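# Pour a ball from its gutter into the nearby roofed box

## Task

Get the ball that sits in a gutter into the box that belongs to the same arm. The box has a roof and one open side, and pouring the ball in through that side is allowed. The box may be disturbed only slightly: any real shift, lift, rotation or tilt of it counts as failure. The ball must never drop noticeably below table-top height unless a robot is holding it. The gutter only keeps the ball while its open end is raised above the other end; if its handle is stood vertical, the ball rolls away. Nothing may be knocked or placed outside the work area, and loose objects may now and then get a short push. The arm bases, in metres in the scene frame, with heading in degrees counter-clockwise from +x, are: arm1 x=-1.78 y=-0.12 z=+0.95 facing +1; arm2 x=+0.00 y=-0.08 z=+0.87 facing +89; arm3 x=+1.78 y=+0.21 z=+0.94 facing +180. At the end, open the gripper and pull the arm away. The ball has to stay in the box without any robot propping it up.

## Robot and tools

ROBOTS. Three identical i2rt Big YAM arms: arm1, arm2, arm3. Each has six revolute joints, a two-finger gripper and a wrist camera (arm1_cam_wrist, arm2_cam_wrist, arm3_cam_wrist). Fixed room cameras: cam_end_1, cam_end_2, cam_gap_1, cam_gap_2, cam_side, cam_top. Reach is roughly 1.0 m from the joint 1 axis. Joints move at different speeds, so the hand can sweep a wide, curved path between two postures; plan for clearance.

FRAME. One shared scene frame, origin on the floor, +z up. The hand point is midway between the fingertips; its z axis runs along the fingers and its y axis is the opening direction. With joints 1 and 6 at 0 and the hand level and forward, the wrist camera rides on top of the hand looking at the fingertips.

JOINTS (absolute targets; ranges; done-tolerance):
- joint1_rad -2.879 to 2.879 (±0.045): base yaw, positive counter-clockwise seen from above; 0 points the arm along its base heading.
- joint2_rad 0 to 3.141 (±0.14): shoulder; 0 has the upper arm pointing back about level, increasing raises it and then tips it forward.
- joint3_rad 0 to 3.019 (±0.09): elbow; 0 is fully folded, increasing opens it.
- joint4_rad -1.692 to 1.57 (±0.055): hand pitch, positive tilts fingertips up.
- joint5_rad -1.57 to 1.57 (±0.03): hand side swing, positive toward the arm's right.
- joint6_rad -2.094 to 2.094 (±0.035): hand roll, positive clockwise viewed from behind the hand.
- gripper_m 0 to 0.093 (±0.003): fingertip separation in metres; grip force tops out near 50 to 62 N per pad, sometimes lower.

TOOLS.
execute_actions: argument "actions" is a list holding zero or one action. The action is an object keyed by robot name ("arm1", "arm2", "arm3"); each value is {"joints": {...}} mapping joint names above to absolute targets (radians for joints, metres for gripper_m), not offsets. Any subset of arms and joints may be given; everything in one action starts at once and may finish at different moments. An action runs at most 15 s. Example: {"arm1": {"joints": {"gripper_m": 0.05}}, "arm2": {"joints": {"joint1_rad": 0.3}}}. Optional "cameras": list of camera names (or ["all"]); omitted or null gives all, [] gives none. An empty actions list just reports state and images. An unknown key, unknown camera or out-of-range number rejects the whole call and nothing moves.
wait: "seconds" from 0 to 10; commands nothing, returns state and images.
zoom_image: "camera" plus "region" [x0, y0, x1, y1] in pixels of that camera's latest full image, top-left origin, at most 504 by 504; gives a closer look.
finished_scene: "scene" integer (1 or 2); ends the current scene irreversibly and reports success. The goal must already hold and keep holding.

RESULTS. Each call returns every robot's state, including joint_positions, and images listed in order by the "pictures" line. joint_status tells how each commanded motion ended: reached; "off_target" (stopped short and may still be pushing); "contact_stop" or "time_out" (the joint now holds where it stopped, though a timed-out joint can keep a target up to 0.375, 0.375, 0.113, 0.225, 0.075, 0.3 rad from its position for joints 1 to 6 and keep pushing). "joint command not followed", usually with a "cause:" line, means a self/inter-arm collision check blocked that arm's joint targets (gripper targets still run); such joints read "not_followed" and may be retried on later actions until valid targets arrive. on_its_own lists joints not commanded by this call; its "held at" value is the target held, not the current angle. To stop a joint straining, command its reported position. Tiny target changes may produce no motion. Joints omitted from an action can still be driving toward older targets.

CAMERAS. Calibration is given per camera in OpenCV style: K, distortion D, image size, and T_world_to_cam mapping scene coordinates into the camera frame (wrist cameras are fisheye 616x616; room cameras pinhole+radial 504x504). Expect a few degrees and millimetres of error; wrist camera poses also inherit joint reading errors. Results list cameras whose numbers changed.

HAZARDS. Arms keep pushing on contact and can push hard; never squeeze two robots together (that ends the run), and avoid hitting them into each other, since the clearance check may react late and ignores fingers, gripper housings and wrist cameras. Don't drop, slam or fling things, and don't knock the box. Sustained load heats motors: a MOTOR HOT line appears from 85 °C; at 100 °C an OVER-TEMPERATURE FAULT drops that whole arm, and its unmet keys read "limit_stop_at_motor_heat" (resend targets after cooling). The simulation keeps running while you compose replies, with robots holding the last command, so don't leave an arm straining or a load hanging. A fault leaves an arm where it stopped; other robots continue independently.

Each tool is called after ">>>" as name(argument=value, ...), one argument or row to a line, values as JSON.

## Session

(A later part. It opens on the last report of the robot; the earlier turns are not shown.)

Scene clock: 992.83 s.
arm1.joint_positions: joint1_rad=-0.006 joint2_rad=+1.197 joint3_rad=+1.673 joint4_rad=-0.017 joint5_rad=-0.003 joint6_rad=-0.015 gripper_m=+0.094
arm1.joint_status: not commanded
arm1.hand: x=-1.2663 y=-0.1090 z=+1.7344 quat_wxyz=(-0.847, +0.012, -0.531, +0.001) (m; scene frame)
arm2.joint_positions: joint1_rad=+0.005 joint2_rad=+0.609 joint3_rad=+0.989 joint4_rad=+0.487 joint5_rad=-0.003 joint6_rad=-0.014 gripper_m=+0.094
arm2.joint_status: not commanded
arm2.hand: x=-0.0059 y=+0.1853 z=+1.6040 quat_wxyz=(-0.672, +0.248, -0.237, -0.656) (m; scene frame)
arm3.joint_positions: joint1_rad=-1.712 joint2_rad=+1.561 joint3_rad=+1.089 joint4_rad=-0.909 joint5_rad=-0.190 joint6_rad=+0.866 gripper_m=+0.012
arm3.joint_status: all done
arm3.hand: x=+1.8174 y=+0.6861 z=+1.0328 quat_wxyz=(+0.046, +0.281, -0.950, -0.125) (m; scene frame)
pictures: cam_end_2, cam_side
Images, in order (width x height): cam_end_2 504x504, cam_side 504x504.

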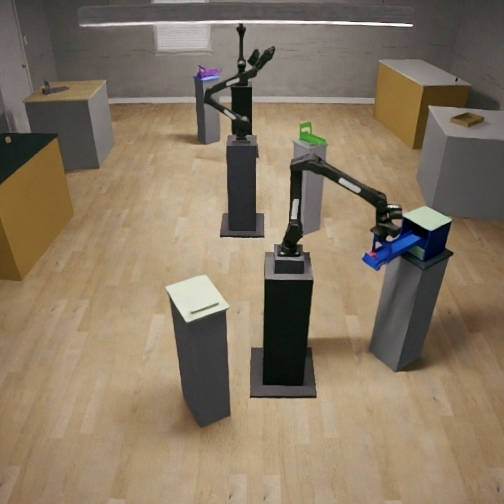

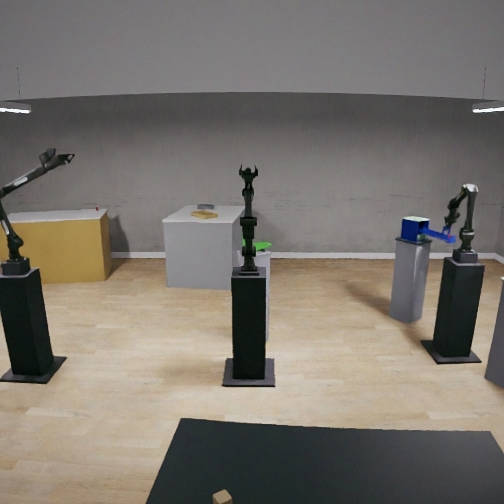

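>>> execute_actions(
  actions=[
    {"arm3":{"joints":{"joint1_rad":-1.664,"joint2_rad":1.58,"joint3_rad":1.218,"joint4_rad":-0.965,"joint5_rad":-0.145,"joint6_rad":0.89}}},
  ],
  cameras=["cam_end_2","cam_side","arm3_cam_wrist"],
)

>>> zoom_image(
  camera="cam_end_2",
  region=[345,185,465,285],
)

>>> zoom_image(
  camera="arm3_cam_wrist",
  region=[70,160,270,360],
)

Scene clock: 1017.87 s.
arm1.joint_positions: joint1_rad=-0.006 joint2_rad=+1.197 joint3_rad=+1.673 joint4_rad=-0.017 joint5_rad=-0.003 joint6_rad=-0.015 gripper_m=+0.094
arm1.joint_status: not commanded
arm1.hand: x=-1.2663 y=-0.1090 z=+1.7344 quat_wxyz=(-0.847, +0.012, -0.531, +0.001) (m; scene frame)
arm2.joint_positions: joint1_rad=+0.005 joint2_rad=+0.609 joint3_rad=+0.989 joint4_rad=+0.487 joint5_rad=-0.003 joint6_rad=-0.014 gripper_m=+0.094
arm2.joint_status: not commanded
arm2.hand: x=-0.0059 y=+0.1853 z=+1.6040 quat_wxyz=(-0.672, +0.248, -0.237, -0.656) (m; scene frame)
arm3.joint_positions: joint1_rad=-1.672 joint2_rad=+1.574 joint3_rad=+1.156 joint4_rad=-0.959 joint5_rad=-0.146 joint6_rad=+0.882 gripper_m=+0.012
arm3.joint_status: all done
arm3.hand: x=+1.8076 y=+0.7016 z=+1.0500 quat_wxyz=(+0.028, +0.291, -0.949, -0.117) (m; scene frame)
pictures: arm3_cam_wrist, cam_end_2, cam_side
camera_calibration (this result's frames):
arm3_cam_wrist: T_world_to_cam=[[0.544749, -0.807238, -0.227189, -0.178912], [-0.601685, -0.564946, 0.564633, 0.891774], [-0.584143, -0.170887, -0.793457, 2.13164], [0, 0, 0, 1]] pos_world=[1.87921, 0.72365, 1.14719]
Images, in order (width x height): arm3_cam_wrist 616x616, cam_end_2 504x504, cam_side 504x504.

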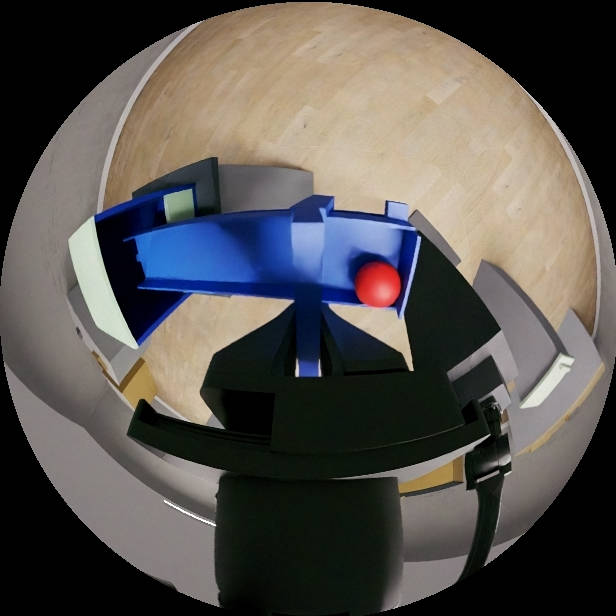

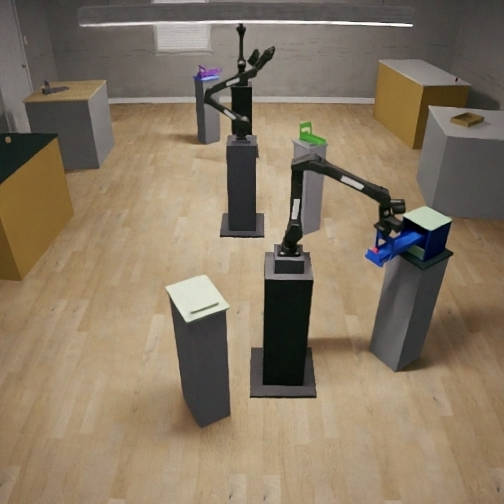

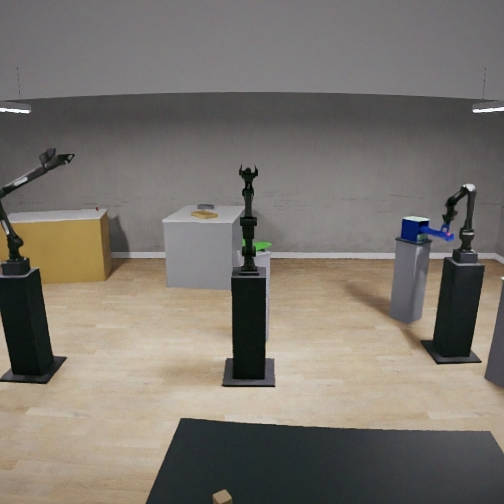

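Region (345, 185, 465, 285) of cam_end_2's 504x504 image, scaled by 4.200, with more detail than that image has.

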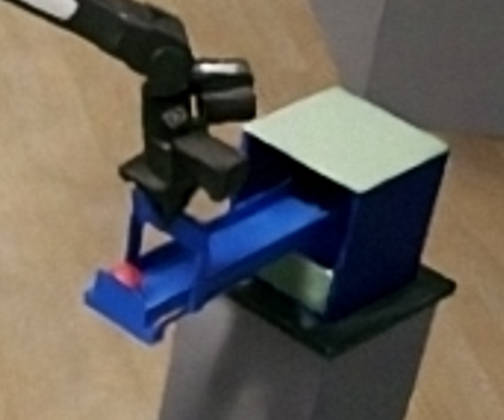

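Region (70, 160, 270, 360) of arm3_cam_wrist's 616x616 image, scaled by 2.520, with more detail than that image has.

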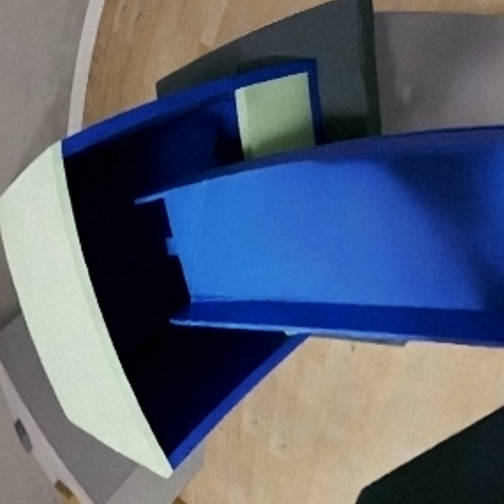

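>>> execute_actions(
  actions=[
    {"arm3":{"joints":{"joint1_rad":-1.645,"joint2_rad":1.592,"joint3_rad":1.28,"joint4_rad":-1.05,"joint5_rad":-0.12,"joint6_rad":0.906}}},
  ],
  cameras=["cam_end_2","arm3_cam_wrist"],
)

>>> zoom_image(
  camera="cam_end_2",
  region=[345,185,465,285],
)

Scene clock: 1041.50 s.
arm1.joint_positions: joint1_rad=-0.006 joint2_rad=+1.197 joint3_rad=+1.673 joint4_rad=-0.017 joint5_rad=-0.003 joint6_rad=-0.015 gripper_m=+0.094
arm1.joint_status: not commanded
arm1.hand: x=-1.2663 y=-0.1090 z=+1.7344 quat_wxyz=(-0.847, +0.012, -0.531, +0.001) (m; scene frame)
arm2.joint_positions: joint1_rad=+0.005 joint2_rad=+0.609 joint3_rad=+0.989 joint4_rad=+0.487 joint5_rad=-0.003 joint6_rad=-0.014 gripper_m=+0.094
arm2.joint_status: not commanded
arm2.hand: x=-0.0059 y=+0.1853 z=+1.6040 quat_wxyz=(-0.672, +0.248, -0.237, -0.656) (m; scene frame)
arm3.joint_positions: joint1_rad=-1.657 joint2_rad=+1.585 joint3_rad=+1.215 joint4_rad=-1.043 joint5_rad=-0.121 joint6_rad=+0.899 gripper_m=+0.012
arm3.joint_status: all done
arm3.hand: x=+1.8050 y=+0.7038 z=+1.0636 quat_wxyz=(+0.025, +0.289, -0.952, -0.095) (m; scene frame)
pictures: arm3_cam_wrist, cam_end_2
camera_calibration (this result's frames):
arm3_cam_wrist: T_world_to_cam=[[0.543809, -0.81881, -0.183908, -0.208738], [-0.614805, -0.537873, 0.576808, 0.875444], [-0.571215, -0.200605, -0.795909, 2.14142], [0, 0, 0, 1]] pos_world=[1.87496, 0.729542, 1.16103]
Images, in order (width x height): arm3_cam_wrist 616x616, cam_end_2 504x504.

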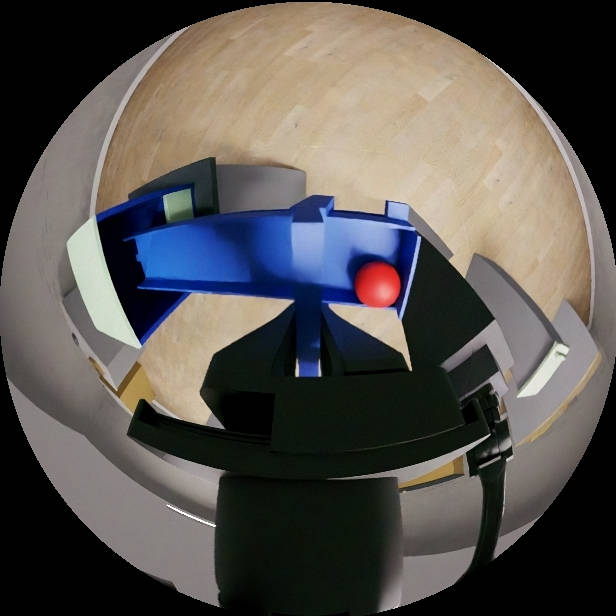

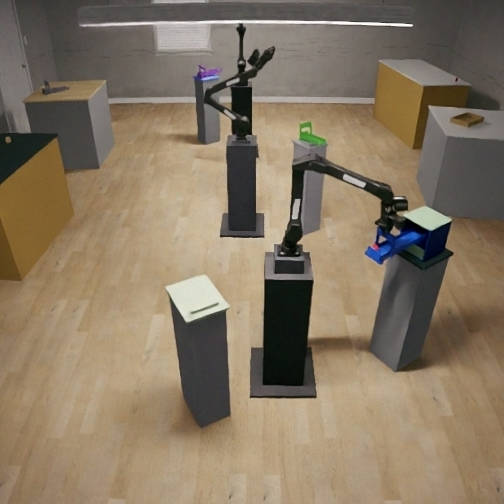

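Region (345, 185, 465, 285) of cam_end_2's 504x504 image, scaled by 4.200, with more detail than that image has.

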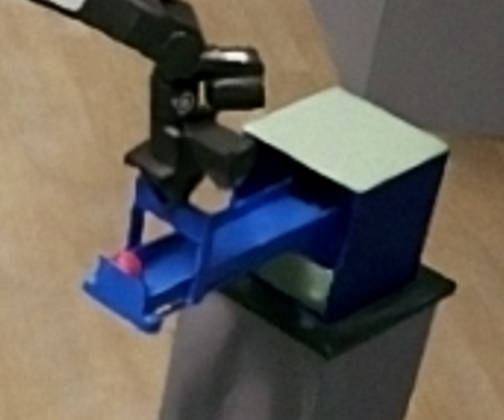

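>>> execute_actions(
  actions=[
    {"arm3":{"joints":{"joint1_rad":-1.63,"joint2_rad":1.606,"joint3_rad":1.34,"joint4_rad":-1.128,"joint5_rad":-0.095,"joint6_rad":0.922}}},
  ],
  cameras=[],
)

>>> execute_actions(
  actions=[
    {"arm3":{"joints":{"joint1_rad":-1.612,"joint2_rad":1.62,"joint3_rad":1.398,"joint4_rad":-1.205,"joint5_rad":-0.07,"joint6_rad":0.936}}},
  ],
  cameras=["cam_end_2","arm3_cam_wrist"],
)

>>> zoom_image(
  camera="cam_end_2",
  region=[345,185,465,285],
)

Scene clock: 1059.50 s.
arm1.joint_positions: joint1_rad=-0.006 joint2_rad=+1.197 joint3_rad=+1.673 joint4_rad=-0.017 joint5_rad=-0.003 joint6_rad=-0.015 gripper_m=+0.094
arm1.joint_status: not commanded
arm1.hand: x=-1.2663 y=-0.1090 z=+1.7344 quat_wxyz=(-0.847, +0.012, -0.531, +0.001) (m; scene frame)
arm2.joint_positions: joint1_rad=+0.005 joint2_rad=+0.609 joint3_rad=+0.989 joint4_rad=+0.487 joint5_rad=-0.003 joint6_rad=-0.014 gripper_m=+0.094
arm2.joint_status: not commanded
arm2.hand: x=-0.0059 y=+0.1853 z=+1.6040 quat_wxyz=(-0.672, +0.248, -0.237, -0.656) (m; scene frame)
arm3.joint_positions: joint1_rad=-1.642 joint2_rad=+1.599 joint3_rad=+1.274 joint4_rad=-1.121 joint5_rad=-0.097 joint6_rad=+0.915 gripper_m=+0.012
arm3.joint_status: all done
arm3.hand: x=+1.8020 y=+0.7072 z=+1.0771 quat_wxyz=(+0.021, +0.287, -0.955, -0.075) (m; scene frame)
pictures: none
No camera images: the call's "cameras" was empty. Leave "cameras" out to get every camera's image.

Scene clock: 1060.33 s.
arm1.joint_positions: joint1_rad=-0.006 joint2_rad=+1.197 joint3_rad=+1.673 joint4_rad=-0.017 joint5_rad=-0.003 joint6_rad=-0.015 gripper_m=+0.094
arm1.joint_status: not commanded
arm1.hand: x=-1.2663 y=-0.1090 z=+1.7344 quat_wxyz=(-0.847, +0.012, -0.531, +0.001) (m; scene frame)
arm2.joint_positions: joint1_rad=+0.005 joint2_rad=+0.609 joint3_rad=+0.989 joint4_rad=+0.487 joint5_rad=-0.003 joint6_rad=-0.014 gripper_m=+0.094
arm2.joint_status: not commanded
arm2.hand: x=-0.0059 y=+0.1853 z=+1.6040 quat_wxyz=(-0.672, +0.248, -0.237, -0.656) (m; scene frame)
arm3.joint_positions: joint1_rad=-1.623 joint2_rad=+1.613 joint3_rad=+1.331 joint4_rad=-1.199 joint5_rad=-0.070 joint6_rad=+0.929 gripper_m=+0.012
arm3.joint_status: all done
arm3.hand: x=+1.7972 y=+0.7089 z=+1.0906 quat_wxyz=(+0.016, +0.289, -0.956, -0.054) (m; scene frame)
pictures: arm3_cam_wrist, cam_end_2
camera_calibration (this result's frames):
arm3_cam_wrist: T_world_to_cam=[[0.547763, -0.830462, -0.101432, -0.284157], [-0.639803, -0.493922, 0.588807, 0.858485], [-0.539081, -0.25763, -0.801884, 2.14868], [0, 0, 0, 1]] pos_world=[1.86323, 0.741607, 1.18869]
Images, in order (width x height): arm3_cam_wrist 616x616, cam_end_2 504x504.

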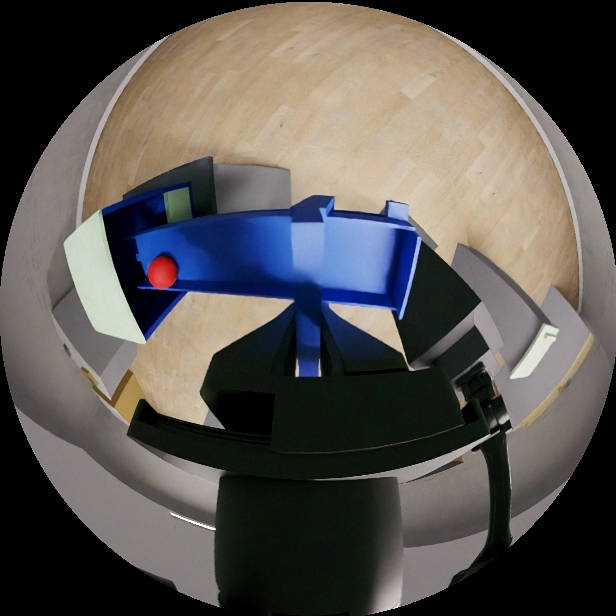

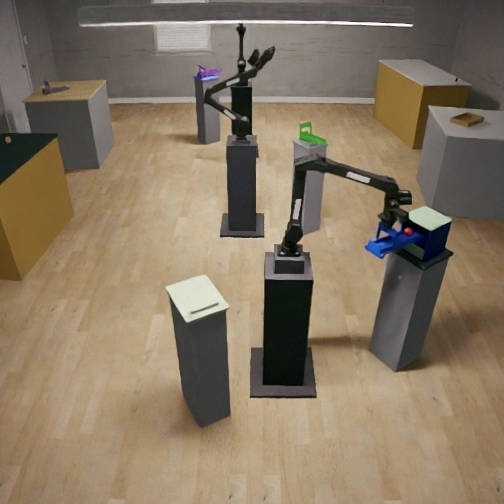

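Region (345, 185, 465, 285) of cam_end_2's 504x504 image, scaled by 4.200, with more detail than that image has.

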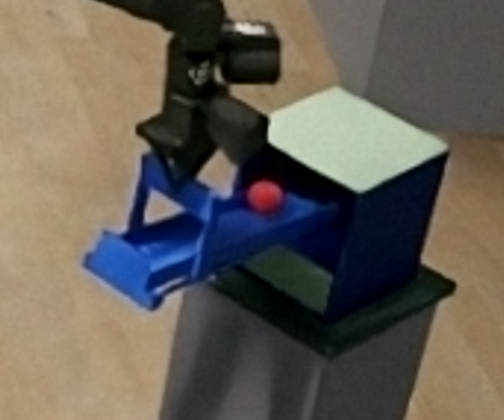

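The ball is already rolling. Checking where it ended up.

>>> execute_actions(
  actions=[],
  cameras=["cam_end_2","arm3_cam_wrist","cam_side"],
)

>>> zoom_image(
  camera="cam_end_2",
  region=[345,185,465,285],
)

>>> zoom_image(
  camera="arm3_cam_wrist",
  region=[40,160,240,360],
)

Scene clock: 1064.57 s.
arm1.joint_positions: joint1_rad=-0.006 joint2_rad=+1.197 joint3_rad=+1.673 joint4_rad=-0.017 joint5_rad=-0.003 joint6_rad=-0.015 gripper_m=+0.094
arm1.joint_status: not commanded
arm1.hand: x=-1.2663 y=-0.1090 z=+1.7344 quat_wxyz=(-0.847, +0.012, -0.531, +0.001) (m; scene frame)
arm2.joint_positions: joint1_rad=+0.005 joint2_rad=+0.609 joint3_rad=+0.989 joint4_rad=+0.487 joint5_rad=-0.003 joint6_rad=-0.014 gripper_m=+0.094
arm2.joint_status: not commanded
arm2.hand: x=-0.0059 y=+0.1853 z=+1.6040 quat_wxyz=(-0.672, +0.248, -0.237, -0.656) (m; scene frame)
arm3.joint_positions: joint1_rad=-1.623 joint2_rad=+1.613 joint3_rad=+1.331 joint4_rad=-1.200 joint5_rad=-0.069 joint6_rad=+0.929 gripper_m=+0.012
arm3.joint_status: all done
arm3.hand: x=+1.7973 y=+0.7086 z=+1.0906 quat_wxyz=(+0.016, +0.288, -0.956, -0.053) (m; scene frame)
pictures: arm3_cam_wrist, cam_end_2, cam_side
camera_calibration (this result's frames):
arm3_cam_wrist: T_world_to_cam=[[0.547145, -0.831062, -0.0998417, -0.284699], [-0.640817, -0.492629, 0.588787, 0.859407], [-0.538503, -0.258172, -0.802098, 2.14825], [0, 0, 0, 1]] pos_world=[1.86334, 0.741384, 1.18868]
Images, in order (width x height): arm3_cam_wrist 616x616, cam_end_2 504x504, cam_side 504x504.

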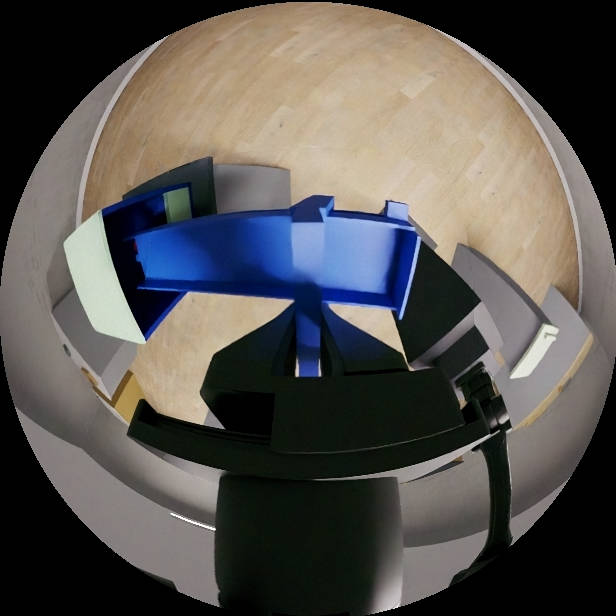

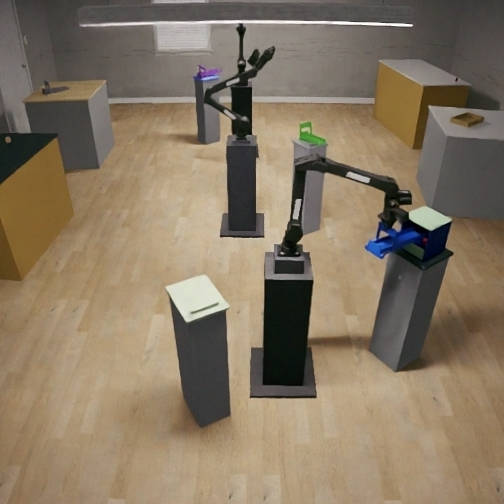

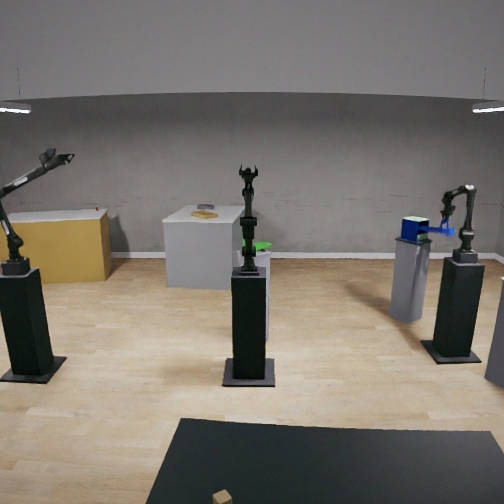

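Region (345, 185, 465, 285) of cam_end_2's 504x504 image, scaled by 4.200, with more detail than that image has.

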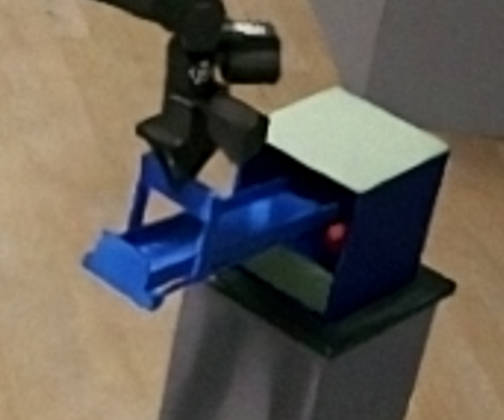

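Region (40, 160, 240, 360) of arm3_cam_wrist's 616x616 image, scaled by 2.520, with more detail than that image has.

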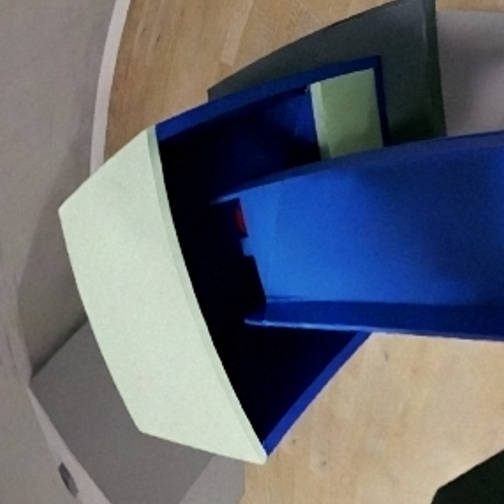

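>>> execute_actions(
  actions=[
    {"arm3":{"joints":{"joint1_rad":-1.669,"joint2_rad":1.551,"joint3_rad":1.287,"joint6_rad":0.885}}},
  ],
  cameras=[],
)

>>> execute_actions(
  actions=[
    {"arm3":{"joints":{"joint1_rad":-1.707,"joint2_rad":1.501,"joint3_rad":1.235,"joint6_rad":0.847}}},
  ],
  cameras=["cam_end_2"],
)

>>> zoom_image(
  camera="cam_end_2",
  region=[345,185,465,285],
)

Scene clock: 1086.20 s.
arm1.joint_positions: joint1_rad=-0.006 joint2_rad=+1.197 joint3_rad=+1.673 joint4_rad=-0.017 joint5_rad=-0.003 joint6_rad=-0.015 gripper_m=+0.094
arm1.joint_status: not commanded
arm1.hand: x=-1.2663 y=-0.1090 z=+1.7344 quat_wxyz=(-0.847, +0.012, -0.531, +0.001) (m; scene frame)
arm2.joint_positions: joint1_rad=+0.005 joint2_rad=+0.609 joint3_rad=+0.989 joint4_rad=+0.487 joint5_rad=-0.003 joint6_rad=-0.014 gripper_m=+0.094
arm2.joint_status: not commanded
arm2.hand: x=-0.0059 y=+0.1853 z=+1.6040 quat_wxyz=(-0.672, +0.248, -0.237, -0.656) (m; scene frame)
arm3.joint_positions: joint1_rad=-1.663 joint2_rad=+1.576 joint3_rad=+1.293 joint4_rad=-1.201 joint5_rad=-0.069 joint6_rad=+0.893 gripper_m=+0.012
arm3.joint_status: all done
arm3.hand: x=+1.8153 y=+0.6931 z=+1.0931 quat_wxyz=(+0.014, +0.287, -0.956, -0.053) (m; scene frame)
pictures: none
No camera images: the call's "cameras" was empty. Leave "cameras" out to get every camera's image.

Scene clock: 1086.97 s.
arm1.joint_positions: joint1_rad=-0.006 joint2_rad=+1.197 joint3_rad=+1.673 joint4_rad=-0.017 joint5_rad=-0.003 joint6_rad=-0.015 gripper_m=+0.094
arm1.joint_status: not commanded
arm1.hand: x=-1.2663 y=-0.1090 z=+1.7344 quat_wxyz=(-0.847, +0.012, -0.531, +0.001) (m; scene frame)
arm2.joint_positions: joint1_rad=+0.005 joint2_rad=+0.609 joint3_rad=+0.989 joint4_rad=+0.487 joint5_rad=-0.003 joint6_rad=-0.014 gripper_m=+0.094
arm2.joint_status: not commanded
arm2.hand: x=-0.0059 y=+0.1853 z=+1.6040 quat_wxyz=(-0.672, +0.248, -0.237, -0.656) (m; scene frame)
arm3.joint_positions: joint1_rad=-1.700 joint2_rad=+1.526 joint3_rad=+1.237 joint4_rad=-1.203 joint5_rad=-0.069 joint6_rad=+0.855 gripper_m=+0.012
arm3.joint_status: all done
arm3.hand: x=+1.8303 y=+0.6703 z=+1.0938 quat_wxyz=(+0.014, +0.287, -0.957, -0.050) (m; scene frame)
pictures: cam_end_2
Images, in order (width x height): cam_end_2 504x504.

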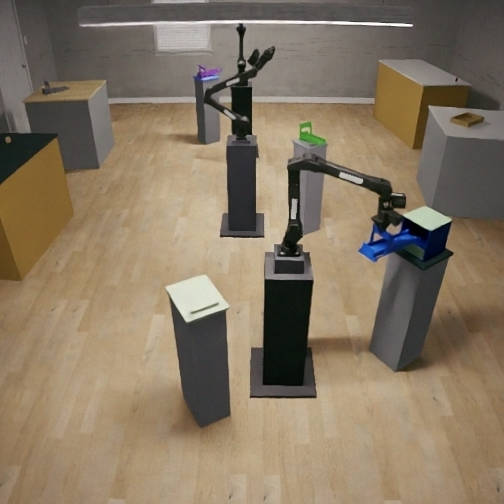

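Region (345, 185, 465, 285) of cam_end_2's 504x504 image, scaled by 4.200, with more detail than that image has.

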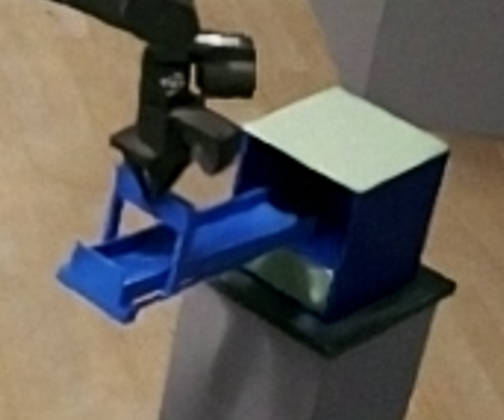

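>>> execute_actions(
  actions=[
    {"arm3":{"joints":{"joint1_rad":-1.737,"joint2_rad":1.456,"joint3_rad":1.19,"joint6_rad":0.817}}},
  ],
  cameras=[],
)

>>> execute_actions(
  actions=[
    {"arm3":{"joints":{"joint1_rad":-1.775,"joint2_rad":1.40,"joint3_rad":1.135,"joint6_rad":0.78}}},
  ],
  cameras=["cam_end_2"],
)

>>> zoom_image(
  camera="cam_end_2",
  region=[345,185,465,285],
)

Scene clock: 1096.43 s.
arm1.joint_positions: joint1_rad=-0.006 joint2_rad=+1.197 joint3_rad=+1.673 joint4_rad=-0.017 joint5_rad=-0.003 joint6_rad=-0.015 gripper_m=+0.094
arm1.joint_status: not commanded
arm1.hand: x=-1.2663 y=-0.1090 z=+1.7344 quat_wxyz=(-0.847, +0.012, -0.531, +0.001) (m; scene frame)
arm2.joint_positions: joint1_rad=+0.005 joint2_rad=+0.609 joint3_rad=+0.989 joint4_rad=+0.487 joint5_rad=-0.003 joint6_rad=-0.014 gripper_m=+0.094
arm2.joint_status: not commanded
arm2.hand: x=-0.0059 y=+0.1853 z=+1.6040 quat_wxyz=(-0.672, +0.248, -0.237, -0.656) (m; scene frame)
arm3.joint_positions: joint1_rad=-1.728 joint2_rad=+1.480 joint3_rad=+1.193 joint4_rad=-1.203 joint5_rad=-0.069 joint6_rad=+0.825 gripper_m=+0.012
arm3.joint_status: all done
arm3.hand: x=+1.8402 y=+0.6519 z=+1.0966 quat_wxyz=(+0.012, +0.288, -0.956, -0.052) (m; scene frame)
pictures: none
No camera images: the call's "cameras" was empty. Leave "cameras" out to get every camera's image.

Scene clock: 1097.20 s.
arm1.joint_positions: joint1_rad=-0.006 joint2_rad=+1.197 joint3_rad=+1.673 joint4_rad=-0.017 joint5_rad=-0.003 joint6_rad=-0.015 gripper_m=+0.094
arm1.joint_status: not commanded
arm1.hand: x=-1.2663 y=-0.1090 z=+1.7344 quat_wxyz=(-0.847, +0.012, -0.531, +0.001) (m; scene frame)
arm2.joint_positions: joint1_rad=+0.005 joint2_rad=+0.609 joint3_rad=+0.989 joint4_rad=+0.487 joint5_rad=-0.003 joint6_rad=-0.014 gripper_m=+0.094
arm2.joint_status: not commanded
arm2.hand: x=-0.0059 y=+0.1853 z=+1.6040 quat_wxyz=(-0.672, +0.248, -0.237, -0.656) (m; scene frame)
arm3.joint_positions: joint1_rad=-1.768 joint2_rad=+1.421 joint3_rad=+1.137 joint4_rad=-1.203 joint5_rad=-0.069 joint6_rad=+0.788 gripper_m=+0.012
arm3.joint_status: all done
arm3.hand: x=+1.8532 y=+0.6279 z=+1.0988 quat_wxyz=(+0.009, +0.287, -0.956, -0.053) (m; scene frame)
pictures: cam_end_2
Images, in order (width x height): cam_end_2 504x504.

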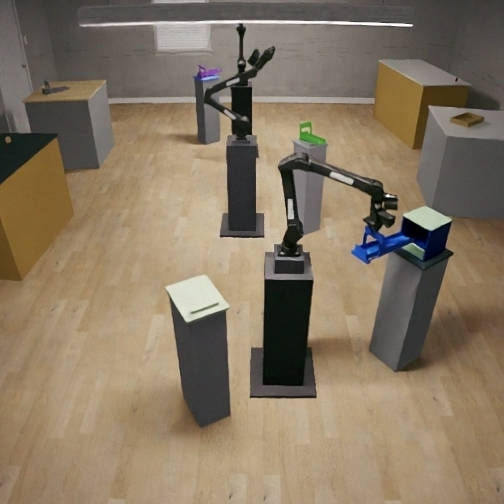

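Region (345, 185, 465, 285) of cam_end_2's 504x504 image, scaled by 4.200, with more detail than that image has.

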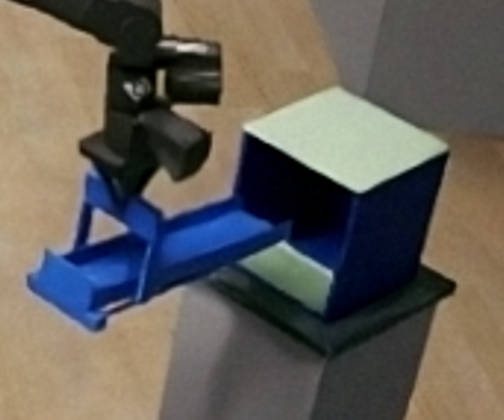

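>>> execute_actions(
  actions=[
    {"arm3":{"joints":{"joint2_rad":1.11}}},
  ],
  cameras=["cam_end_2"],
)

Scene clock: 1154.17 s.
arm1.joint_positions: joint1_rad=-0.006 joint2_rad=+1.197 joint3_rad=+1.673 joint4_rad=-0.017 joint5_rad=-0.003 joint6_rad=-0.015 gripper_m=+0.094
arm1.joint_status: not commanded
arm1.hand: x=-1.2663 y=-0.1090 z=+1.7344 quat_wxyz=(-0.847, +0.012, -0.531, +0.001) (m; scene frame)
arm2.joint_positions: joint1_rad=+0.005 joint2_rad=+0.609 joint3_rad=+0.989 joint4_rad=+0.487 joint5_rad=-0.003 joint6_rad=-0.014 gripper_m=+0.094
arm2.joint_status: not commanded
arm2.hand: x=-0.0059 y=+0.1853 z=+1.6040 quat_wxyz=(-0.672, +0.248, -0.237, -0.656) (m; scene frame)
arm3.joint_positions: joint1_rad=-1.768 joint2_rad=+1.106 joint3_rad=+1.132 joint4_rad=-1.204 joint5_rad=-0.069 joint6_rad=+0.786 gripper_m=+0.011
arm3.joint_status: all done
arm3.hand: x=+1.8466 y=+0.5975 z=+1.2183 quat_wxyz=(-0.064, +0.288, -0.937, -0.188) (m; scene frame)
pictures: cam_end_2
Images, in order (width x height): cam_end_2 504x504.

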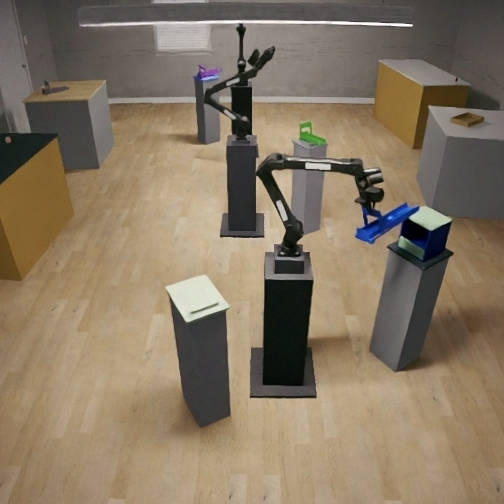

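>>> execute_actions(
  actions=[
    {"arm3":{"joints":{"joint1_rad":1.947,"joint3_rad":1.494,"joint4_rad":-1.27,"joint5_rad":-0.21,"joint6_rad":-0.115}}},
  ],
  cameras=["cam_end_2"],
)

>>> execute_actions(
  actions=[
    {"arm3":{"joints":{"joint2_rad":1.80}}},
  ],
  cameras=["cam_end_2","arm3_cam_wrist","cam_side"],
)

Scene clock: 1163.23 s.
arm1.joint_positions: joint1_rad=-0.006 joint2_rad=+1.197 joint3_rad=+1.673 joint4_rad=-0.017 joint5_rad=-0.003 joint6_rad=-0.015 gripper_m=+0.094
arm1.joint_status: not commanded
arm1.hand: x=-1.2663 y=-0.1090 z=+1.7344 quat_wxyz=(-0.847, +0.012, -0.531, +0.001) (m; scene frame)
arm2.joint_positions: joint1_rad=+0.005 joint2_rad=+0.609 joint3_rad=+0.989 joint4_rad=+0.487 joint5_rad=-0.003 joint6_rad=-0.014 gripper_m=+0.094
arm2.joint_status: not commanded
arm2.hand: x=-0.0059 y=+0.1853 z=+1.6040 quat_wxyz=(-0.672, +0.248, -0.237, -0.656) (m; scene frame)
arm3.joint_positions: joint1_rad=+1.942 joint2_rad=+1.126 joint3_rad=+1.447 joint4_rad=-1.273 joint5_rad=-0.209 joint6_rad=-0.112 gripper_m=+0.011
arm3.joint_status: all done
arm3.hand: x=+1.9626 y=-0.1681 z=+1.3605 quat_wxyz=(+0.302, +0.466, +0.825, -0.106) (m; scene frame)
pictures: cam_end_2
Images, in order (width x height): cam_end_2 504x504.

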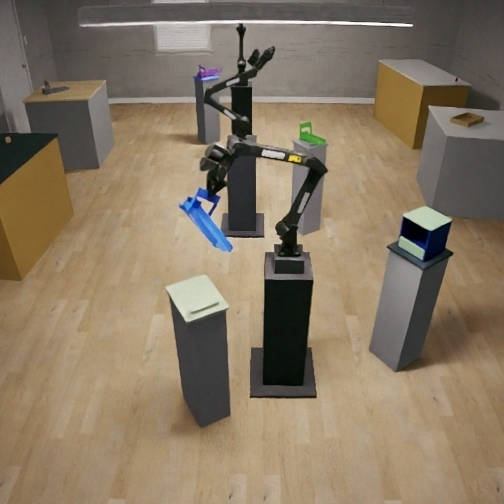

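Scene clock: 1164.57 s.
arm1.joint_positions: joint1_rad=-0.006 joint2_rad=+1.197 joint3_rad=+1.673 joint4_rad=-0.017 joint5_rad=-0.003 joint6_rad=-0.015 gripper_m=+0.094
arm1.joint_status: not commanded
arm1.hand: x=-1.2663 y=-0.1090 z=+1.7344 quat_wxyz=(-0.847, +0.012, -0.531, +0.001) (m; scene frame)
arm2.joint_positions: joint1_rad=+0.005 joint2_rad=+0.609 joint3_rad=+0.989 joint4_rad=+0.487 joint5_rad=-0.003 joint6_rad=-0.014 gripper_m=+0.094
arm2.joint_status: not commanded
arm2.hand: x=-0.0059 y=+0.1853 z=+1.6040 quat_wxyz=(-0.672, +0.248, -0.237, -0.656) (m; scene frame)
arm3.joint_positions: joint1_rad=+1.942 joint2_rad=+1.826 joint3_rad=+1.452 joint4_rad=-1.273 joint5_rad=-0.208 joint6_rad=-0.112 gripper_m=+0.011
arm3.joint_status: all done
arm3.hand: x=+1.9981 y=-0.2592 z=+1.0344 quat_wxyz=(+0.035, +0.520, +0.847, +0.106) (m; scene frame)
pictures: arm3_cam_wrist, cam_end_2, cam_side
camera_calibration (this result's frames):
arm3_cam_wrist: T_world_to_cam=[[-0.876778, -0.435327, -0.20433, 1.85131], [-0.460032, 0.63547, 0.62012, 0.443064], [-0.140109, 0.637706, -0.75743, 1.35143], [0, 0, 0, 1]] pos_world=[2.01636, -0.337449, 1.12714]
Images, in order (width x height): arm3_cam_wrist 616x616, cam_end_2 504x504, cam_side 504x504.

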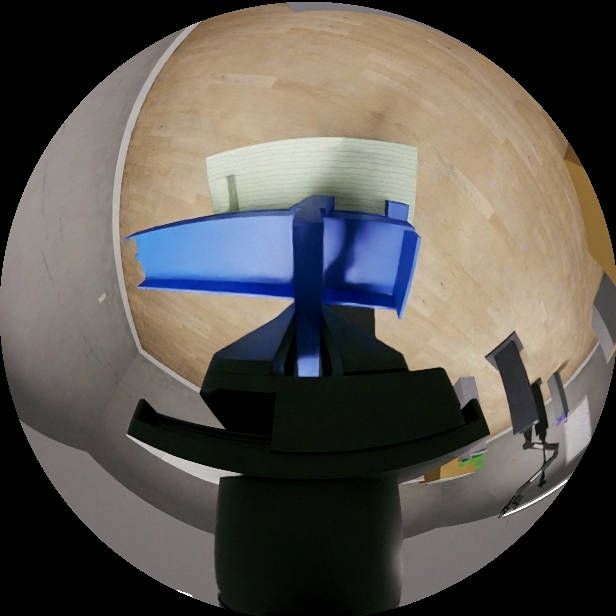

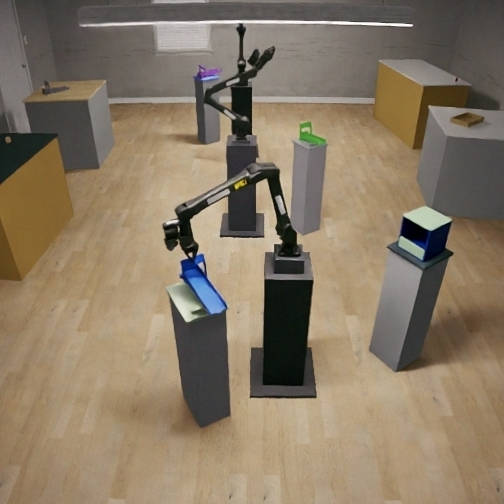

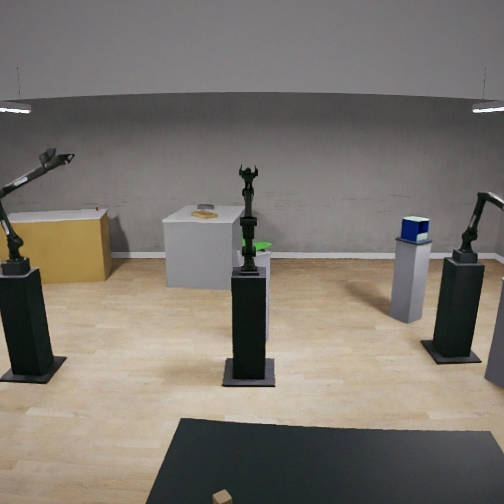

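>>> execute_actions(
  actions=[
    {"arm3":{"joints":{"joint1_rad":1.947,"joint2_rad":1.862,"joint3_rad":1.392,"joint4_rad":-1.085}}},
  ],
  cameras=["cam_end_2","arm3_cam_wrist"],
)

>>> zoom_image(
  camera="cam_end_2",
  region=[140,210,260,330],
)

Scene clock: 1177.93 s.
arm1.joint_positions: joint1_rad=-0.006 joint2_rad=+1.197 joint3_rad=+1.673 joint4_rad=-0.017 joint5_rad=-0.003 joint6_rad=-0.015 gripper_m=+0.094
arm1.joint_status: not commanded
arm1.hand: x=-1.2663 y=-0.1090 z=+1.7344 quat_wxyz=(-0.847, +0.012, -0.531, +0.001) (m; scene frame)
arm2.joint_positions: joint1_rad=+0.005 joint2_rad=+0.609 joint3_rad=+0.989 joint4_rad=+0.487 joint5_rad=-0.003 joint6_rad=-0.014 gripper_m=+0.094
arm2.joint_status: not commanded
arm2.hand: x=-0.0059 y=+0.1853 z=+1.6040 quat_wxyz=(-0.672, +0.248, -0.237, -0.656) (m; scene frame)
arm3.joint_positions: joint1_rad=+1.942 joint2_rad=+1.856 joint3_rad=+1.396 joint4_rad=-1.095 joint5_rad=-0.208 joint6_rad=-0.112 gripper_m=+0.011
arm3.joint_status: all done
arm3.hand: x=+2.0049 y=-0.2768 z=+0.9982 quat_wxyz=(+0.070, +0.516, +0.850, +0.079) (m; scene frame)
pictures: arm3_cam_wrist, cam_end_2
camera_calibration (this result's frames):
arm3_cam_wrist: T_world_to_cam=[[-0.870473, -0.451918, -0.195057, 1.81573], [-0.478655, 0.684807, 0.549481, 0.601372], [-0.114744, 0.571673, -0.812418, 1.32191], [0, 0, 0, 1]] pos_world=[2.02008, -0.346966, 1.09767]
Images, in order (width x height): arm3_cam_wrist 616x616, cam_end_2 504x504.

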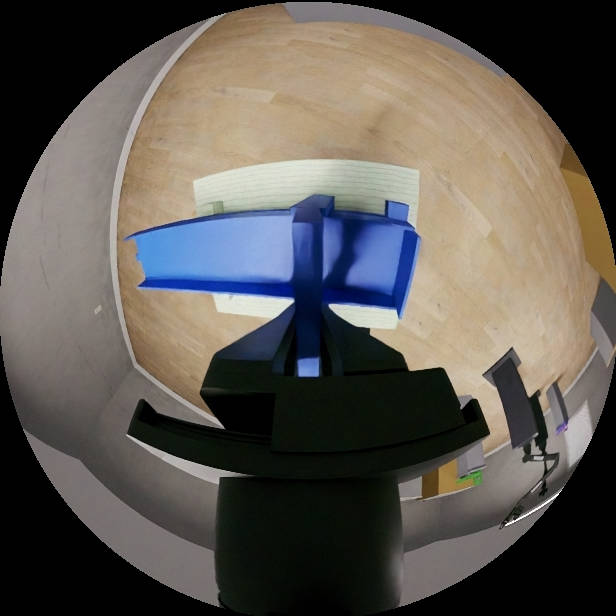

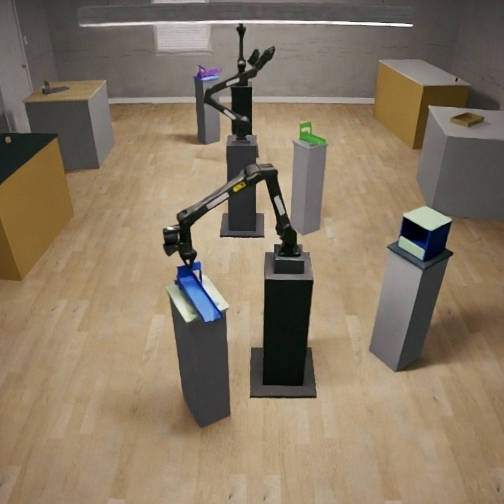

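Region (140, 210, 260, 330) of cam_end_2's 504x504 image, scaled by 4.200, with more detail than that image has.

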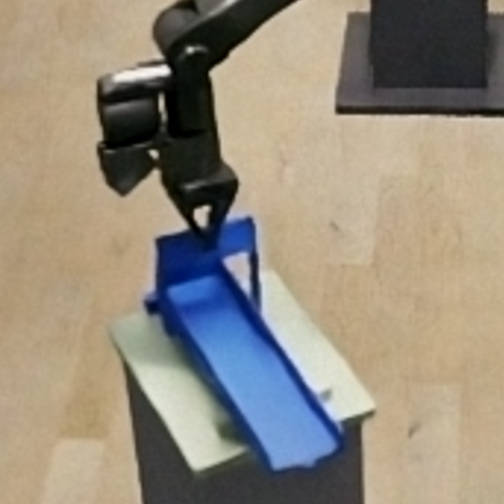

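>>> execute_actions(
  actions=[
    {"arm3":{"joints":{"joint2_rad":1.888}}},
  ],
  cameras=["cam_end_2","arm3_cam_wrist"],
)

>>> zoom_image(
  camera="cam_end_2",
  region=[140,210,260,330],
)

Scene clock: 1185.40 s.
arm1.joint_positions: joint1_rad=-0.006 joint2_rad=+1.197 joint3_rad=+1.673 joint4_rad=-0.017 joint5_rad=-0.003 joint6_rad=-0.015 gripper_m=+0.094
arm1.joint_status: not commanded
arm1.hand: x=-1.2663 y=-0.1090 z=+1.7344 quat_wxyz=(-0.847, +0.012, -0.531, +0.001) (m; scene frame)
arm2.joint_positions: joint1_rad=+0.005 joint2_rad=+0.609 joint3_rad=+0.989 joint4_rad=+0.487 joint5_rad=-0.003 joint6_rad=-0.014 gripper_m=+0.094
arm2.joint_status: not commanded
arm2.hand: x=-0.0059 y=+0.1853 z=+1.6040 quat_wxyz=(-0.672, +0.248, -0.237, -0.656) (m; scene frame)
arm3.joint_positions: joint1_rad=+1.942 joint2_rad=+1.873 joint3_rad=+1.396 joint4_rad=-1.095 joint5_rad=-0.208 joint6_rad=-0.112 gripper_m=+0.011
arm3.joint_status: all done
arm3.hand: x=+2.0045 y=-0.2756 z=+0.9895 quat_wxyz=(+0.064, +0.517, +0.849, +0.084) (m; scene frame)
pictures: arm3_cam_wrist, cam_end_2
camera_calibration (this result's frames):
arm3_cam_wrist: T_world_to_cam=[[-0.871625, -0.448885, -0.196906, 1.81917], [-0.475357, 0.676062, 0.563007, 0.582762], [-0.119604, 0.584331, -0.802653, 1.31774], [0, 0, 0, 1]] pos_world=[2.02026, -0.347381, 1.08779]
Images, in order (width x height): arm3_cam_wrist 616x616, cam_end_2 504x504.

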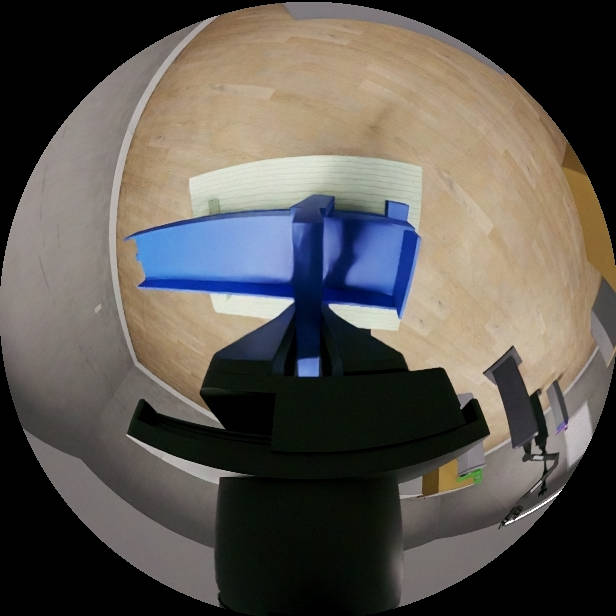

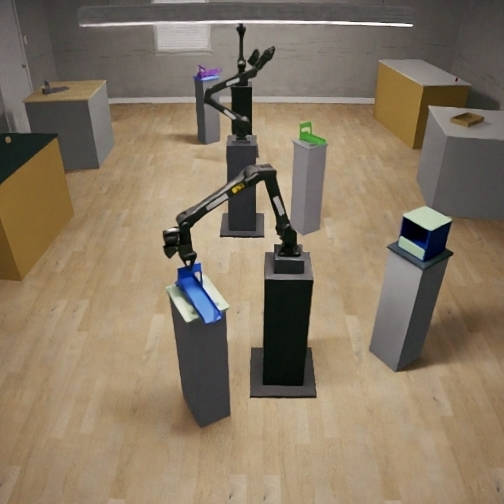

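Region (140, 210, 260, 330) of cam_end_2's 504x504 image, scaled by 4.200, with more detail than that image has.

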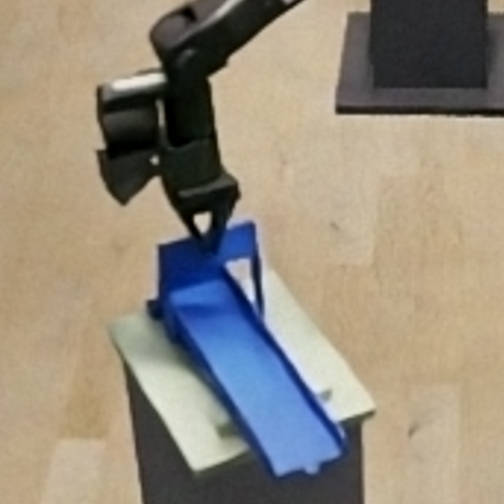

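>>> execute_actions(
  actions=[
    {"arm3":{"joints":{"joint2_rad":1.903}}},
  ],
  cameras=["cam_end_2"],
)

>>> zoom_image(
  camera="cam_end_2",
  region=[140,210,260,330],
)

Scene clock: 1191.00 s.
arm1.joint_positions: joint1_rad=-0.006 joint2_rad=+1.197 joint3_rad=+1.673 joint4_rad=-0.017 joint5_rad=-0.003 joint6_rad=-0.015 gripper_m=+0.094
arm1.joint_status: not commanded
arm1.hand: x=-1.2663 y=-0.1090 z=+1.7344 quat_wxyz=(-0.847, +0.012, -0.531, +0.001) (m; scene frame)
arm2.joint_positions: joint1_rad=+0.005 joint2_rad=+0.609 joint3_rad=+0.989 joint4_rad=+0.487 joint5_rad=-0.003 joint6_rad=-0.014 gripper_m=+0.094
arm2.joint_status: not commanded
arm2.hand: x=-0.0059 y=+0.1853 z=+1.6040 quat_wxyz=(-0.672, +0.248, -0.237, -0.656) (m; scene frame)
arm3.joint_positions: joint1_rad=+1.942 joint2_rad=+1.886 joint3_rad=+1.396 joint4_rad=-1.095 joint5_rad=-0.208 joint6_rad=-0.112 gripper_m=+0.011
arm3.joint_status: all done
arm3.hand: x=+2.0042 y=-0.2747 z=+0.9830 quat_wxyz=(+0.059, +0.518, +0.849, +0.087) (m; scene frame)
pictures: cam_end_2
Images, in order (width x height): cam_end_2 504x504.

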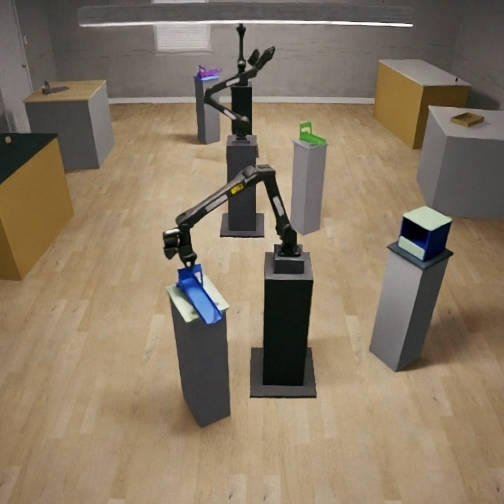

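Region (140, 210, 260, 330) of cam_end_2's 504x504 image, scaled by 4.200, with more detail than that image has.

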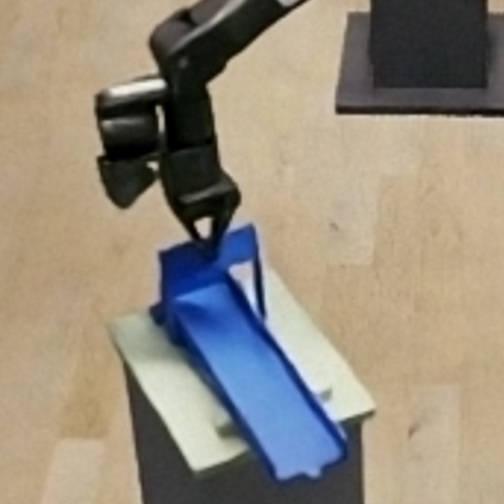

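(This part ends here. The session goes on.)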